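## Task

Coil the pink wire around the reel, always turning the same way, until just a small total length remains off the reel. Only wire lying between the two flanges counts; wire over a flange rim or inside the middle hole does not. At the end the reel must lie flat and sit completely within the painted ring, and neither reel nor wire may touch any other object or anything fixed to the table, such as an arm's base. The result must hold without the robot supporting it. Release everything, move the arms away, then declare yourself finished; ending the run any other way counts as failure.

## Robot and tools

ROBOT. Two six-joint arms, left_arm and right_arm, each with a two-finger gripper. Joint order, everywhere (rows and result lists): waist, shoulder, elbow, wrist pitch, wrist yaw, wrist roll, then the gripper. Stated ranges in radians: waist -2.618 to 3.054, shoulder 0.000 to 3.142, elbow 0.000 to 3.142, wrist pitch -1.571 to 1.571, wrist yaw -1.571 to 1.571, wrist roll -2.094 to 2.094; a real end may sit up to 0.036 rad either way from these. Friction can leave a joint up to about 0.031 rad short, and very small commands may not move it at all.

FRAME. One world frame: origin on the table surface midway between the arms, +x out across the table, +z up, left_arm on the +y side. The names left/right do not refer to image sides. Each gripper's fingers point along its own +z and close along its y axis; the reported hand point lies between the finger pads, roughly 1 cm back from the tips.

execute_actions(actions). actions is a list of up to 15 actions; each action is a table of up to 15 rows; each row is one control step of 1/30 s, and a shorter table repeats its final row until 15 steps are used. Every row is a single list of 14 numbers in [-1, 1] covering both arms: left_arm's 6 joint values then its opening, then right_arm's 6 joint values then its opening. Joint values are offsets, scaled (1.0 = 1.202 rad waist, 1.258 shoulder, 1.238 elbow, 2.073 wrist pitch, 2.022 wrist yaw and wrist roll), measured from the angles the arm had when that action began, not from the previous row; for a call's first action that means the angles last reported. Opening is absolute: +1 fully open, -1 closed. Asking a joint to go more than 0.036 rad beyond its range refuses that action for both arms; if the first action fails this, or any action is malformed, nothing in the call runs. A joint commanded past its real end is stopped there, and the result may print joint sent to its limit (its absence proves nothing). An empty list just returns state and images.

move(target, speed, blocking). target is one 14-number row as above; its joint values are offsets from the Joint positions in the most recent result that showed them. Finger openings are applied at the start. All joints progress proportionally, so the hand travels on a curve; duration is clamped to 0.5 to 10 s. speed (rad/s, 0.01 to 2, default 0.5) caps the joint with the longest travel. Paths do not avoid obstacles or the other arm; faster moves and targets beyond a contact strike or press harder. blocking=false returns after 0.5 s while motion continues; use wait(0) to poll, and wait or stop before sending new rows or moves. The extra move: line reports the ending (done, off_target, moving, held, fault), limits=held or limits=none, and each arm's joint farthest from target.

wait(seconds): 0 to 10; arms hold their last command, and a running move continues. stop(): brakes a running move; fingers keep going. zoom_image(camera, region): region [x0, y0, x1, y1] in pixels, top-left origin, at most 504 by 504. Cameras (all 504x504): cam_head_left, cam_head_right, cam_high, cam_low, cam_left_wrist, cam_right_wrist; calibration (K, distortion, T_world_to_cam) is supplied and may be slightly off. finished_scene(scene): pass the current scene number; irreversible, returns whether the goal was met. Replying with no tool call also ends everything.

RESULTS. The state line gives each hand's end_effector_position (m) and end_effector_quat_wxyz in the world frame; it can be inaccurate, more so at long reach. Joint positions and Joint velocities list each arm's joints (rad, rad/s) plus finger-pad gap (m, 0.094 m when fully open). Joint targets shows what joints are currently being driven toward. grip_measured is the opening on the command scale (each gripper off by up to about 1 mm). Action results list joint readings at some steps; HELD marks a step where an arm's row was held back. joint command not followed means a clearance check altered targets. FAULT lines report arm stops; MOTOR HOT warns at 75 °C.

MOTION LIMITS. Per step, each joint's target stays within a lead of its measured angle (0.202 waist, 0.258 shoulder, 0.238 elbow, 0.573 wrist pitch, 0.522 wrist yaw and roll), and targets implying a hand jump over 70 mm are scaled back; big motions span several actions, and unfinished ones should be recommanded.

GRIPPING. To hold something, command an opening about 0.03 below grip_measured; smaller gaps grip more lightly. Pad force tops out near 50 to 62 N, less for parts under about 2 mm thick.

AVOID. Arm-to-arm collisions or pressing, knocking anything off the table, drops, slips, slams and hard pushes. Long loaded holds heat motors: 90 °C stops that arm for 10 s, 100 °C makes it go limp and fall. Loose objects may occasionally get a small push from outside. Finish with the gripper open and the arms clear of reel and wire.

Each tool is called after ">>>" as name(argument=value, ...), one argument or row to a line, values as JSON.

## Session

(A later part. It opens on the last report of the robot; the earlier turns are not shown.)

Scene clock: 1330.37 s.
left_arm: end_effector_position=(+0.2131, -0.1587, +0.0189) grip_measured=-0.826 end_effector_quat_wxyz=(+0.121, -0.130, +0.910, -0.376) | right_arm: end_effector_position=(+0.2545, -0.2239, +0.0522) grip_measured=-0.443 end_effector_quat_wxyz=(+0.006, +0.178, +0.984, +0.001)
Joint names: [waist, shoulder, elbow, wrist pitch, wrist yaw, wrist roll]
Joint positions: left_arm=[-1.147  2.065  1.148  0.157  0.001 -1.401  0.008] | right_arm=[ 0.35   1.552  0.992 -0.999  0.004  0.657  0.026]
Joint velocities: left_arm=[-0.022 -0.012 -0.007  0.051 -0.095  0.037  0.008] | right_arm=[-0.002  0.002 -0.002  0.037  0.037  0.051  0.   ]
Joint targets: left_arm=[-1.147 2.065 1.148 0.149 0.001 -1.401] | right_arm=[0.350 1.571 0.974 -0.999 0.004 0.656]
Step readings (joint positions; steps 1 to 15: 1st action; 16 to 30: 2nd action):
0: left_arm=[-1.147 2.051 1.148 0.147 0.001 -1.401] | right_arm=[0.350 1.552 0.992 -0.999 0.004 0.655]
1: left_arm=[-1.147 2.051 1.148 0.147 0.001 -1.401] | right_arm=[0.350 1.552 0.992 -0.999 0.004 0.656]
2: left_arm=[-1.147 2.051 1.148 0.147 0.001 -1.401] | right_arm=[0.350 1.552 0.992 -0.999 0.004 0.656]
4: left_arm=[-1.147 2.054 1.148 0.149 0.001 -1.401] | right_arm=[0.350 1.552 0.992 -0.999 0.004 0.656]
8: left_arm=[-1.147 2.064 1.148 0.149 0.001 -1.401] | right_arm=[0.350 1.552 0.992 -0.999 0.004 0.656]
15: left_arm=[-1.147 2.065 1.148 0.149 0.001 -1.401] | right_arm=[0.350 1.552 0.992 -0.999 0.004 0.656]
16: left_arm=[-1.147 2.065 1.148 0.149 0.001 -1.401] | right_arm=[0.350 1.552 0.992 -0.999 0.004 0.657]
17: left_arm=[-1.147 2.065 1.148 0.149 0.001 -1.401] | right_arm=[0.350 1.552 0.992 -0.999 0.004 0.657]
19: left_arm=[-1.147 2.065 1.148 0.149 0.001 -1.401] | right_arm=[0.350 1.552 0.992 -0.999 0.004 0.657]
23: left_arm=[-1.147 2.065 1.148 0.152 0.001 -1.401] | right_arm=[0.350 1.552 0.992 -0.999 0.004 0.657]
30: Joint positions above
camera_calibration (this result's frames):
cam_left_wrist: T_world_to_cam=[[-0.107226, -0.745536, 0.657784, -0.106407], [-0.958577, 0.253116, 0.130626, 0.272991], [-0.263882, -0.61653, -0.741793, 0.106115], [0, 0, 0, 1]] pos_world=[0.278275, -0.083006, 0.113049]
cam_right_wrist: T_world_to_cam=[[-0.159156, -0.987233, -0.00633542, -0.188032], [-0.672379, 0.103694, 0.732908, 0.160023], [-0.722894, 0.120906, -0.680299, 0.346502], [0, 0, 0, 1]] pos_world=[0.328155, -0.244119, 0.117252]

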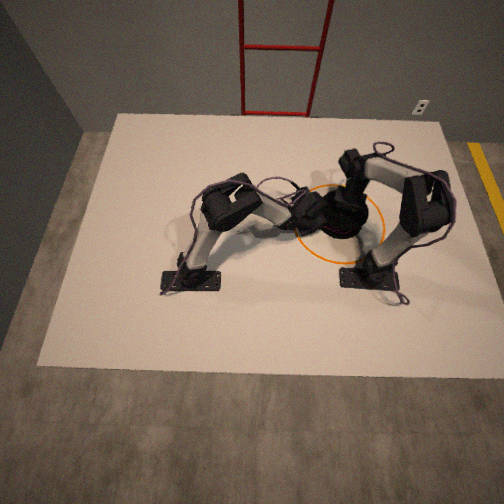

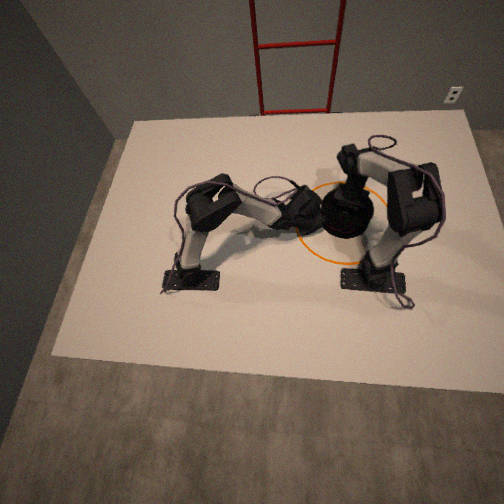

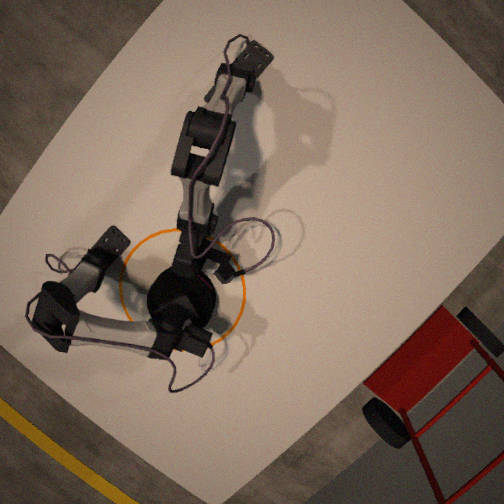

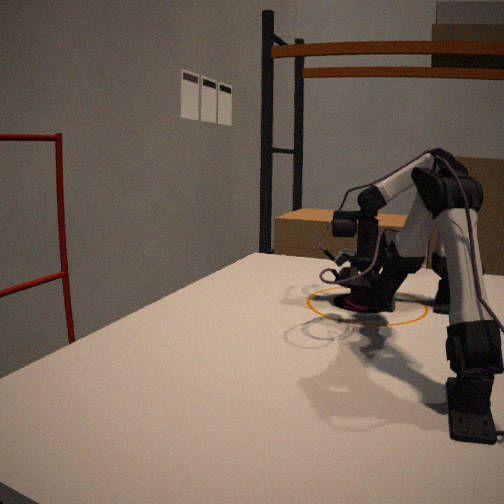

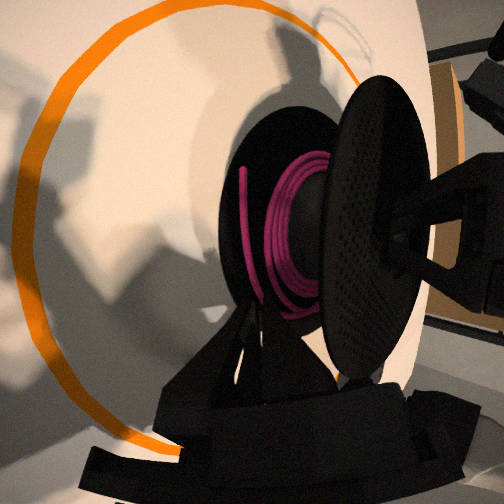

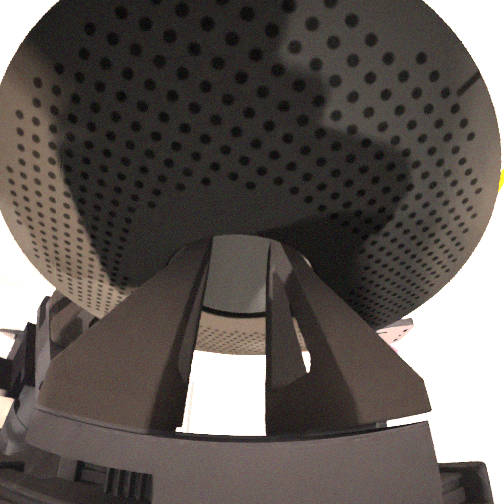

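>>> move(
  target=[0,-0.12,-0.102,-0.02,0,0,-0.82, 0,0.015,-0.015,0,0,0,-0.438],
  speed=0.15,
)

Scene clock: 1340.57 s.
left_arm: end_effector_position=(+0.2032, -0.1385, +0.0465) grip_measured=-0.822 end_effector_quat_wxyz=(+0.125, -0.129, +0.904, -0.388) | right_arm: end_effector_position=(+0.2545, -0.2239, +0.0522) grip_measured=-0.443 end_effector_quat_wxyz=(+0.006, +0.178, +0.984, +0.001)
Joint names: [waist, shoulder, elbow, wrist pitch, wrist yaw, wrist roll]
Joint positions: left_arm=[-1.147  1.927  1.05   0.146  0.001 -1.401  0.008] | right_arm=[ 0.35   1.552  0.992 -0.999  0.004  0.657  0.026]
Joint velocities: left_arm=[ 0.002 -0.002 -0.012 -0.037  0.022 -0.007 -0.   ] | right_arm=[ 0.002  0.012  0.012 -0.007  0.051 -0.051 -0.   ]
Joint targets: left_arm=[-1.147 1.914 1.022 0.116 0.001 -1.401] | right_arm=[0.350 1.571 0.974 -0.999 0.004 0.657]
move: off_target (left_arm); limits=none; left_arm: farthest joint: the wrist pitch, 0.030 radians from its target (0.043 radians at the start); right_arm: farthest joint: the elbow, 0.019 radians from its target (0.019 radians at the start)
camera_calibration (this result's frames):
cam_left_wrist: T_world_to_cam=[[-0.115134, -0.729319, 0.674417, -0.107477], [-0.960023, 0.256083, 0.113038, 0.256339], [-0.255147, -0.634441, -0.729647, 0.13164], [0, 0, 0, 1]] pos_world=[0.267305, -0.0605111, 0.139559]
cam_right_wrist: T_world_to_cam=[[-0.159156, -0.987233, -0.00633542, -0.188032], [-0.672379, 0.103694, 0.732908, 0.160023], [-0.722894, 0.120906, -0.680299, 0.346502], [0, 0, 0, 1]] pos_world=[0.328155, -0.244119, 0.117252]

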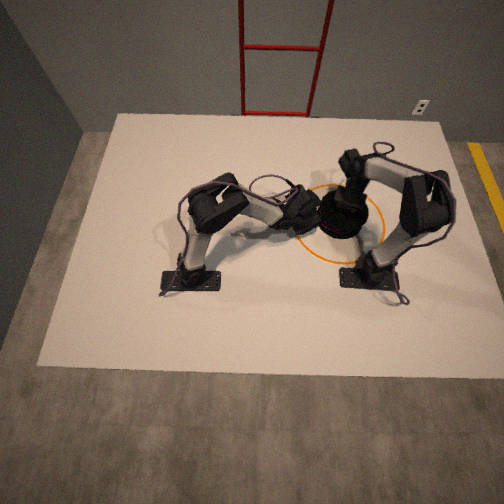

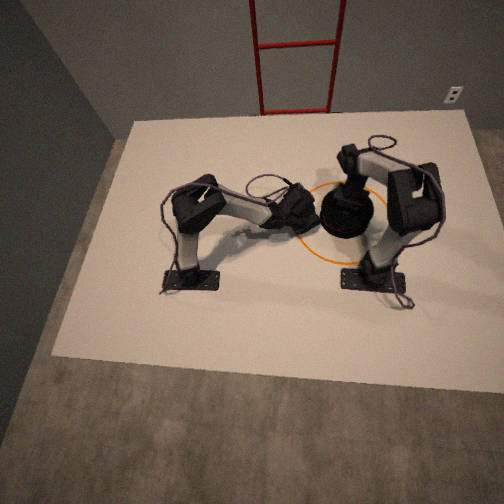

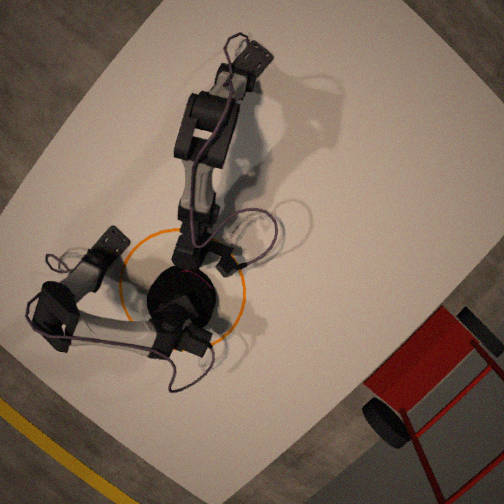

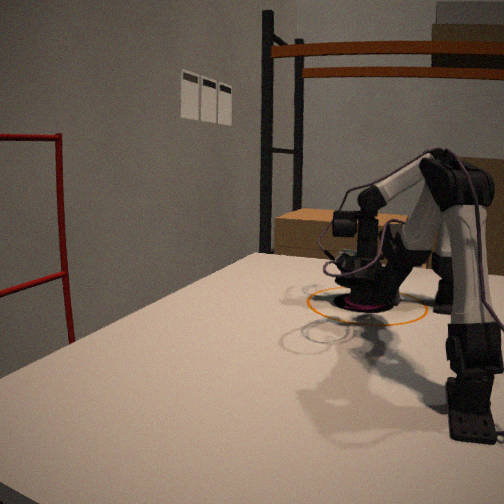

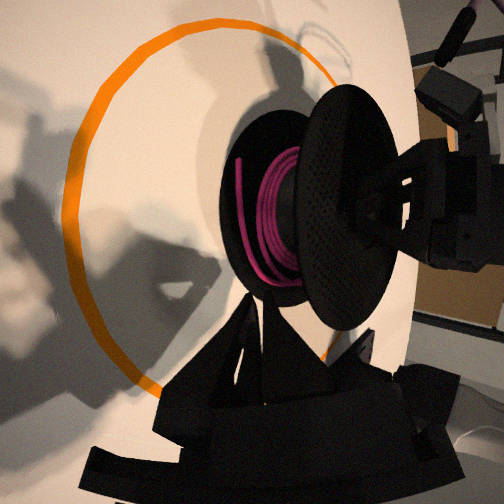

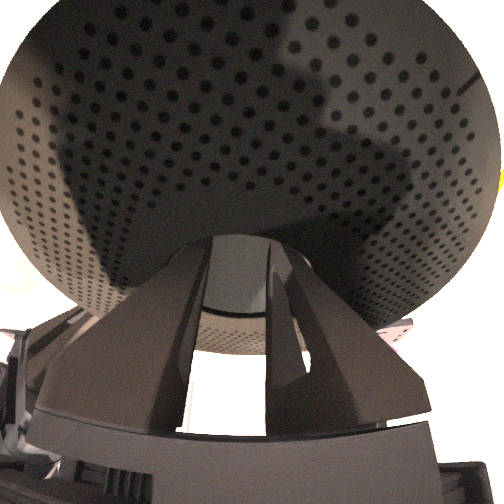

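>>> execute_actions(
  actions=[
    [[0,0,0,0,0,0,-0.82,0,0,0,0,0,0,-0.5],[0,0,0,0,0,0,-0.82,0,0,0,0,0,0,-0.56],[0,0,0,0,0,0,-0.82,0,0,0,0,0,0,-0.62],[0,0,0,0,0,0,-0.82,0,0,0,0,0,0,-0.68],[0,0,0,0,0,0,-0.82,0,0,0,0,0,0,-0.74],[0,0,0,0,0,0,-0.82,0,0,0,0,0,0,-0.8],[0,0,0,0,0,0,-0.82,0,0,0,0,0,0,-0.85]],
  ],
)

>>> move(
  target=[0.1,-0.368,-0.219,-0.102,0,0,-0.82, 0,-0.048,0.267,-0.18,0,0,-0.85],
  speed=0.35,
)

Scene clock: 1351.63 s.
left_arm: end_effector_position=(+0.2032, -0.1384, +0.0464) grip_measured=-0.822 end_effector_quat_wxyz=(+0.125, -0.129, +0.904, -0.387) | right_arm: end_effector_position=(+0.2546, -0.2239, +0.0522) grip_measured=-0.848 end_effector_quat_wxyz=(+0.006, +0.178, +0.984, +0.001)
Joint names: [waist, shoulder, elbow, wrist pitch, wrist yaw, wrist roll]
Joint positions: left_arm=[-1.147  1.927  1.05   0.145  0.001 -1.401  0.008] | right_arm=[ 0.35   1.552  0.992 -0.999  0.004  0.657  0.007]
Joint velocities: left_arm=[-0.012 -0.002 -0.022 -0.095  0.051 -0.066 -0.001] | right_arm=[-0.007 -0.002  0.002  0.022  0.037  0.022 -0.   ]
Joint targets: left_arm=[-1.147 1.927 1.050 0.145 0.001 -1.401] | right_arm=[0.350 1.552 0.992 -0.999 0.004 0.657]
Step readings (joint positions):
0: left_arm=[-1.147 1.927 1.050 0.145 0.001 -1.401] | right_arm=[0.350 1.552 0.992 -0.999 0.004 0.657]
1: left_arm=[-1.147 1.927 1.050 0.145 0.001 -1.401] | right_arm=[0.350 1.552 0.992 -0.999 0.004 0.657]
2: left_arm=[-1.147 1.927 1.050 0.145 0.001 -1.401] | right_arm=[0.350 1.552 0.992 -0.999 0.004 0.657]
4: left_arm=[-1.147 1.927 1.050 0.145 0.001 -1.401] | right_arm=[0.350 1.552 0.992 -0.999 0.004 0.657]
8: left_arm=[-1.147 1.927 1.050 0.145 0.001 -1.401] | right_arm=[0.350 1.552 0.992 -0.999 0.004 0.657]
15: Joint positions above
camera_calibration (this result's frames):
cam_left_wrist: T_world_to_cam=[[-0.114909, -0.729781, 0.673955, -0.107395], [-0.959985, 0.256005, 0.113534, 0.256232], [-0.255391, -0.633941, -0.729996, 0.131731], [0, 0, 0, 1]] pos_world=[0.267281, -0.0604622, 0.139452]
cam_right_wrist: T_world_to_cam=[[-0.159153, -0.987232, -0.00650407, -0.187983], [-0.672647, 0.103611, 0.732674, 0.160142], [-0.722646, 0.120982, -0.680549, 0.346532], [0, 0, 0, 1]] pos_world=[0.32822, -0.244099, 0.117277]

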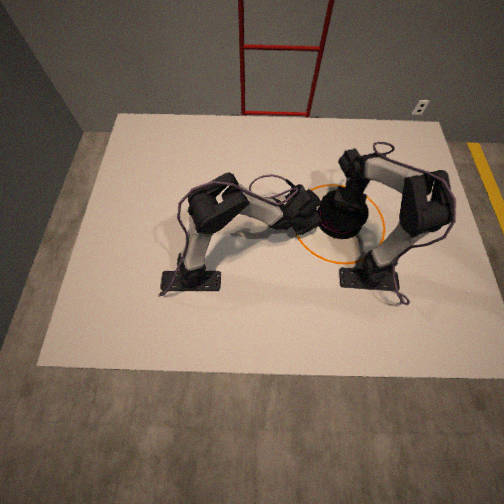

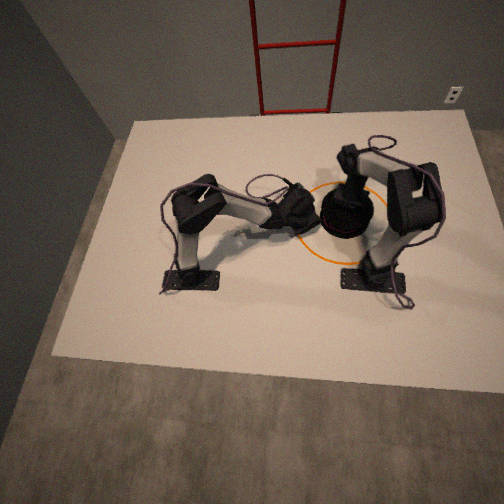

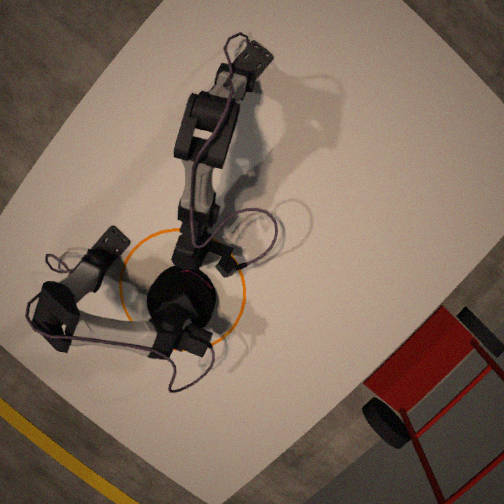

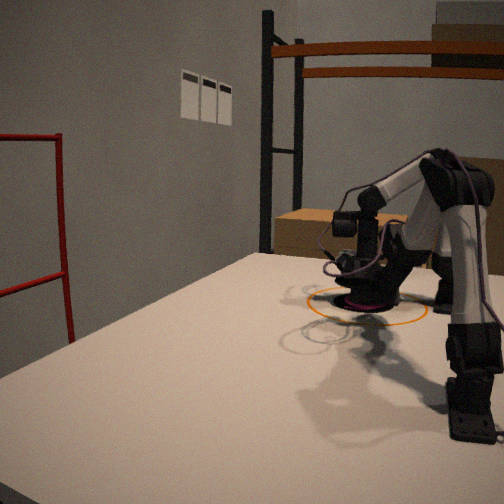

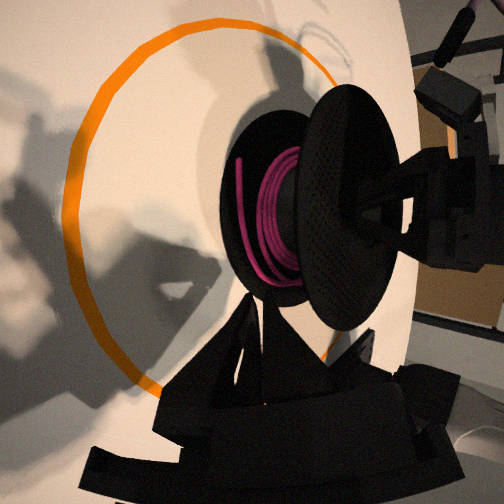

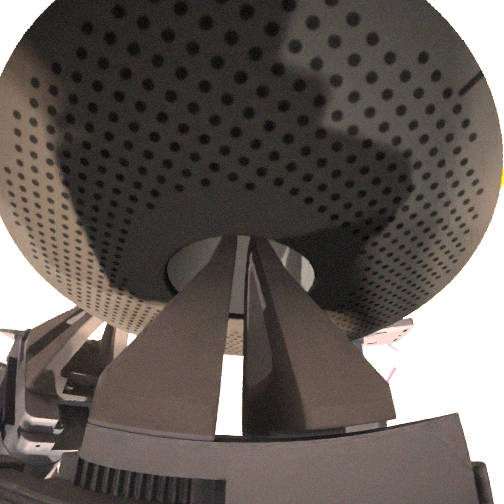

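Scene clock: 1353.63 s.
left_arm: end_effector_position=(+0.2058, -0.0384, +0.1113) grip_measured=-0.822 end_effector_quat_wxyz=(+0.150, -0.179, +0.891, -0.390) | right_arm: end_effector_position=(+0.2556, -0.2236, +0.1406) grip_measured=-0.848 end_effector_quat_wxyz=(+0.006, +0.178, +0.984, +0.001)
Joint names: [waist, shoulder, elbow, wrist pitch, wrist yaw, wrist roll]
Joint positions: left_arm=[-1.035  1.478  0.808 -0.038  0.001 -1.401  0.008] | right_arm=[ 0.35   1.508  1.306 -1.357  0.004  0.657  0.007]
Joint velocities: left_arm=[ 0.002  0.002  0.007 -0.095 -0.037 -0.037 -0.001] | right_arm=[ 0.007 -0.007 -0.007  0.007  0.066 -0.051 -0.001]
Joint targets: left_arm=[-1.027 1.464 0.779 -0.067 0.001 -1.401] | right_arm=[0.350 1.492 1.323 -1.372 0.004 0.657]
move: off_target (left_arm); limits=none; left_arm: farthest joint: the elbow, 0.029 radians from its target (0.271 radians at the start); right_arm: farthest joint: the shoulder, 0.017 radians from its target (0.061 radians at the start)
camera_calibration (this result's frames):
cam_left_wrist: T_world_to_cam=[[-0.0412934, -0.723811, 0.688762, -0.0944992], [-0.984064, 0.148788, 0.0973615, 0.228491], [-0.172951, -0.673766, -0.71842, 0.223411], [0, 0, 0, 1]] pos_world=[0.259587, 0.0481306, 0.203344]
cam_right_wrist: T_world_to_cam=[[-0.159151, -0.987232, -0.00667272, -0.186914], [-0.672914, 0.103529, 0.73244, 0.0961002], [-0.722397, 0.121059, -0.680799, 0.407386], [0, 0, 0, 1]] pos_world=[0.329214, -0.243794, 0.205713]

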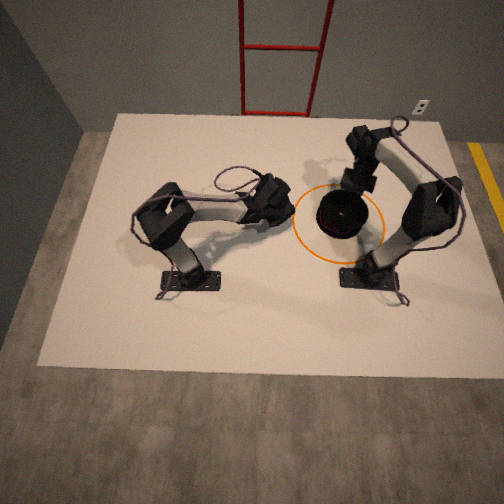

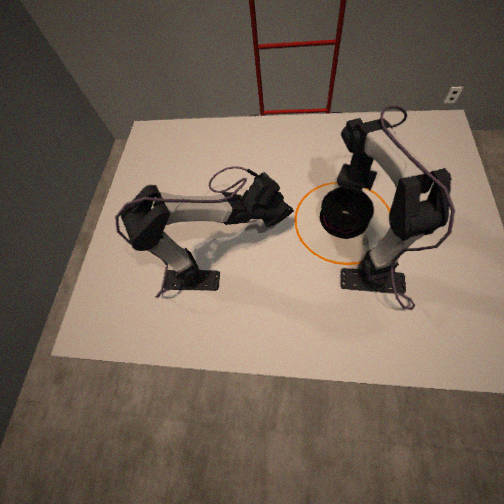

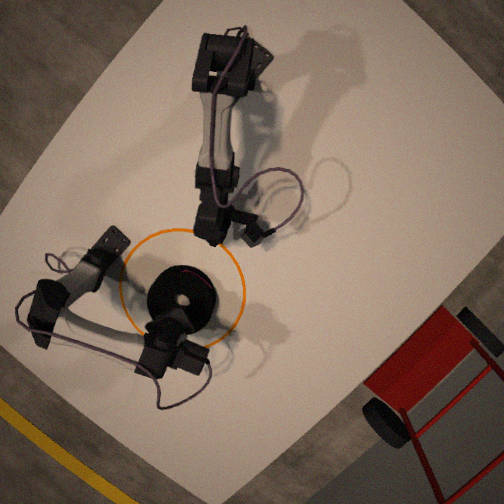

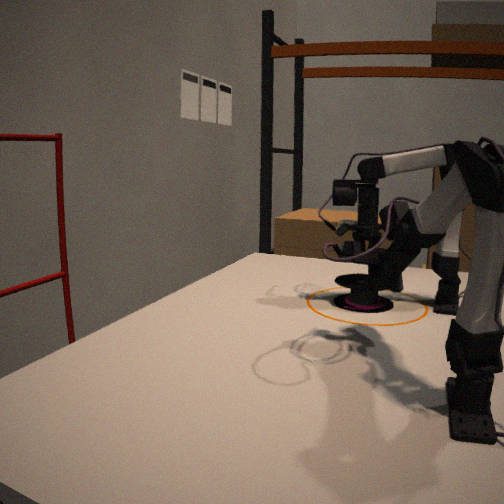

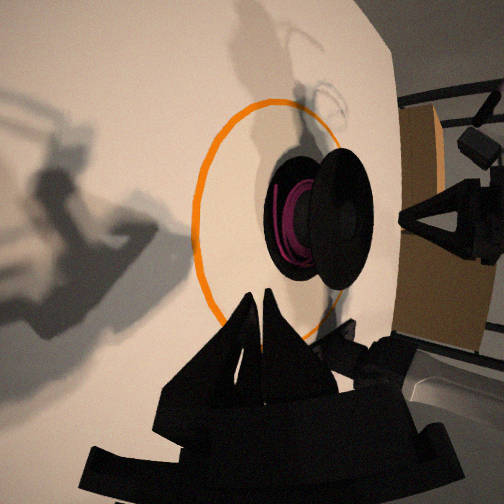

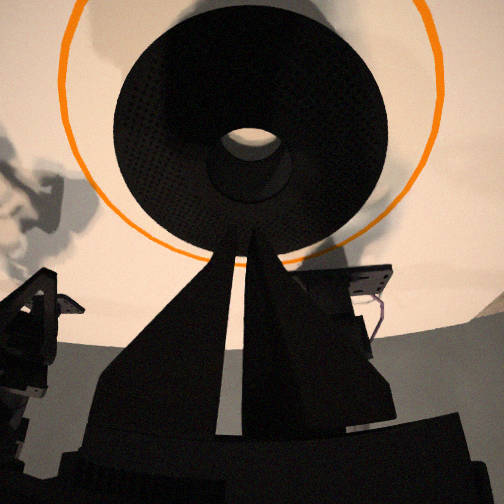

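Move both arms further clear, then finish.

>>> move(
  target=[0.5,-0.2,0,0,0,0,-0.82, -0.7,-0.2,0,0,0,0,-0.85],
  speed=0.7,
)

Scene clock: 1358.03 s.
left_arm: end_effector_position=(+0.3531, +0.1493, +0.2032) grip_measured=-0.822 end_effector_quat_wxyz=(+0.322, -0.405, +0.750, -0.411) | right_arm: end_effector_position=(+0.2192, -0.4245, +0.1955) grip_measured=-0.848 end_effector_quat_wxyz=(+0.123, +0.557, +0.821, +0.006)
Joint names: [waist, shoulder, elbow, wrist pitch, wrist yaw, wrist roll]
Joint positions: left_arm=[-0.439  1.241  0.808 -0.038  0.001 -1.401  0.008] | right_arm=[-0.484  1.272  1.306 -1.357  0.003  0.657  0.007]
Joint velocities: left_arm=[-0.007 -0.002  0.002 -0.081  0.022 -0.007 -0.   ] | right_arm=[ 0.007  0.007  0.012 -0.081  0.066  0.007  0.   ]
Joint targets: left_arm=[-0.433 1.227 0.808 -0.038 0.001 -1.401] | right_arm=[-0.492 1.257 1.306 -1.356 0.004 0.657]
move: done; limits=none; left_arm: farthest joint: the shoulder, 0.015 radians from its target (0.252 radians at the start); right_arm: farthest joint: the shoulder, 0.016 radians from its target (0.252 radians at the start)
camera_calibration (this result's frames):
cam_left_wrist: T_world_to_cam=[[0.208563, -0.551625, 0.807596, -0.153924], [-0.902529, -0.426658, -0.0583465, 0.42531], [0.376752, -0.71671, -0.586843, 0.22694], [0, 0, 0, 1]] pos_world=[0.330457, 0.259204, 0.282302]
cam_right_wrist: T_world_to_cam=[[-0.825668, -0.553279, -0.11025, -0.0401033], [-0.508691, 0.645635, 0.569552, 0.27813], [-0.24394, 0.526343, -0.814528, 0.5361], [0, 0, 0, 1]] pos_world=[0.239146, -0.483931, 0.273838]

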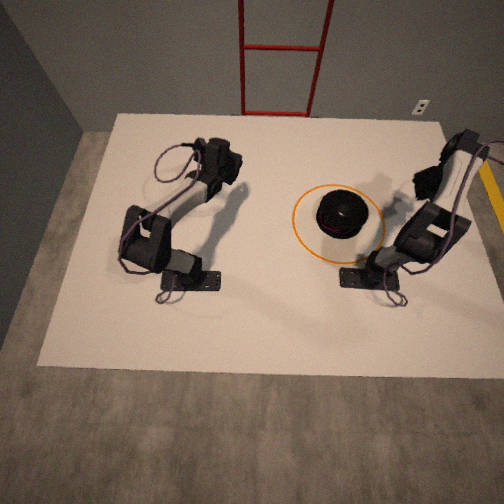

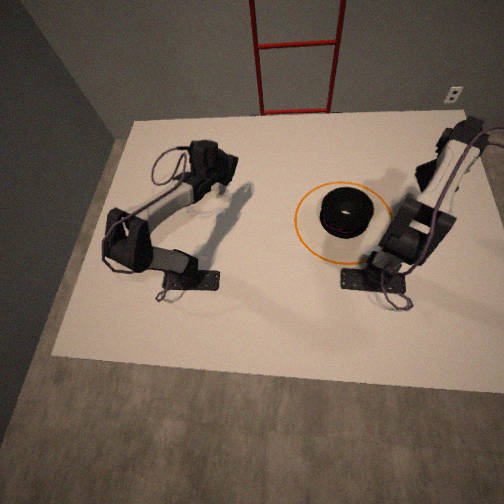

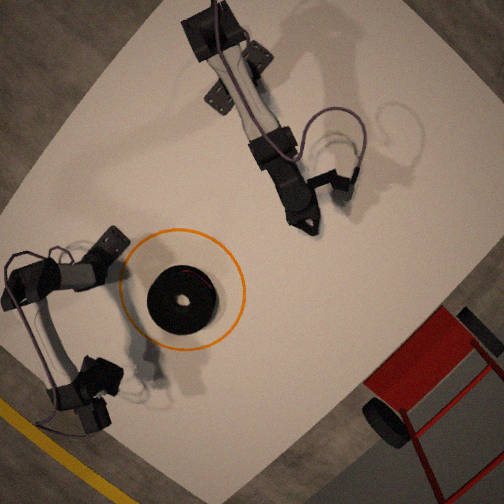

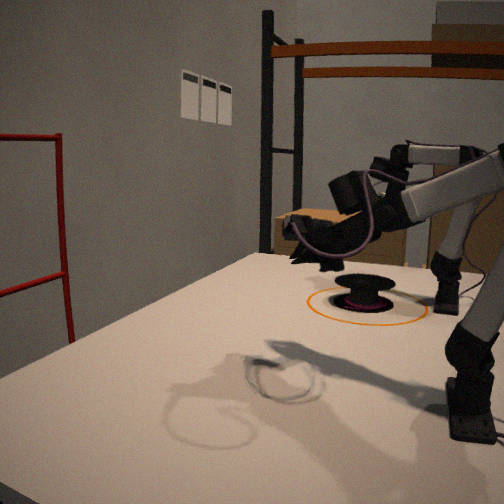

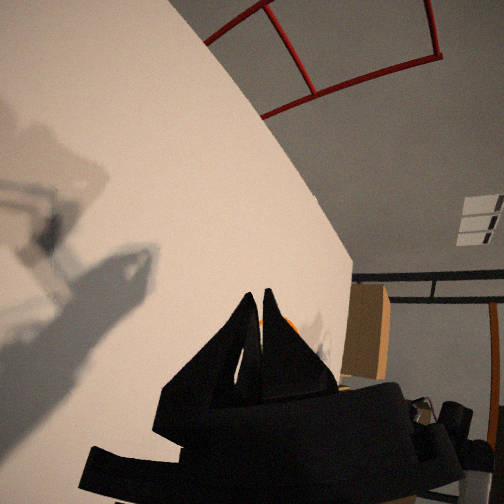

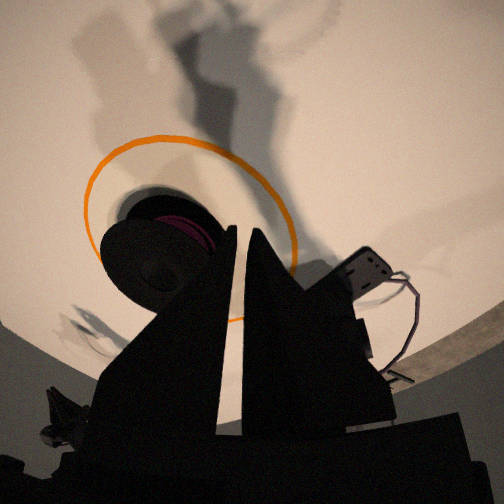

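>>> finished_scene(
  scene=1,
)

The scene is finished: the task was done.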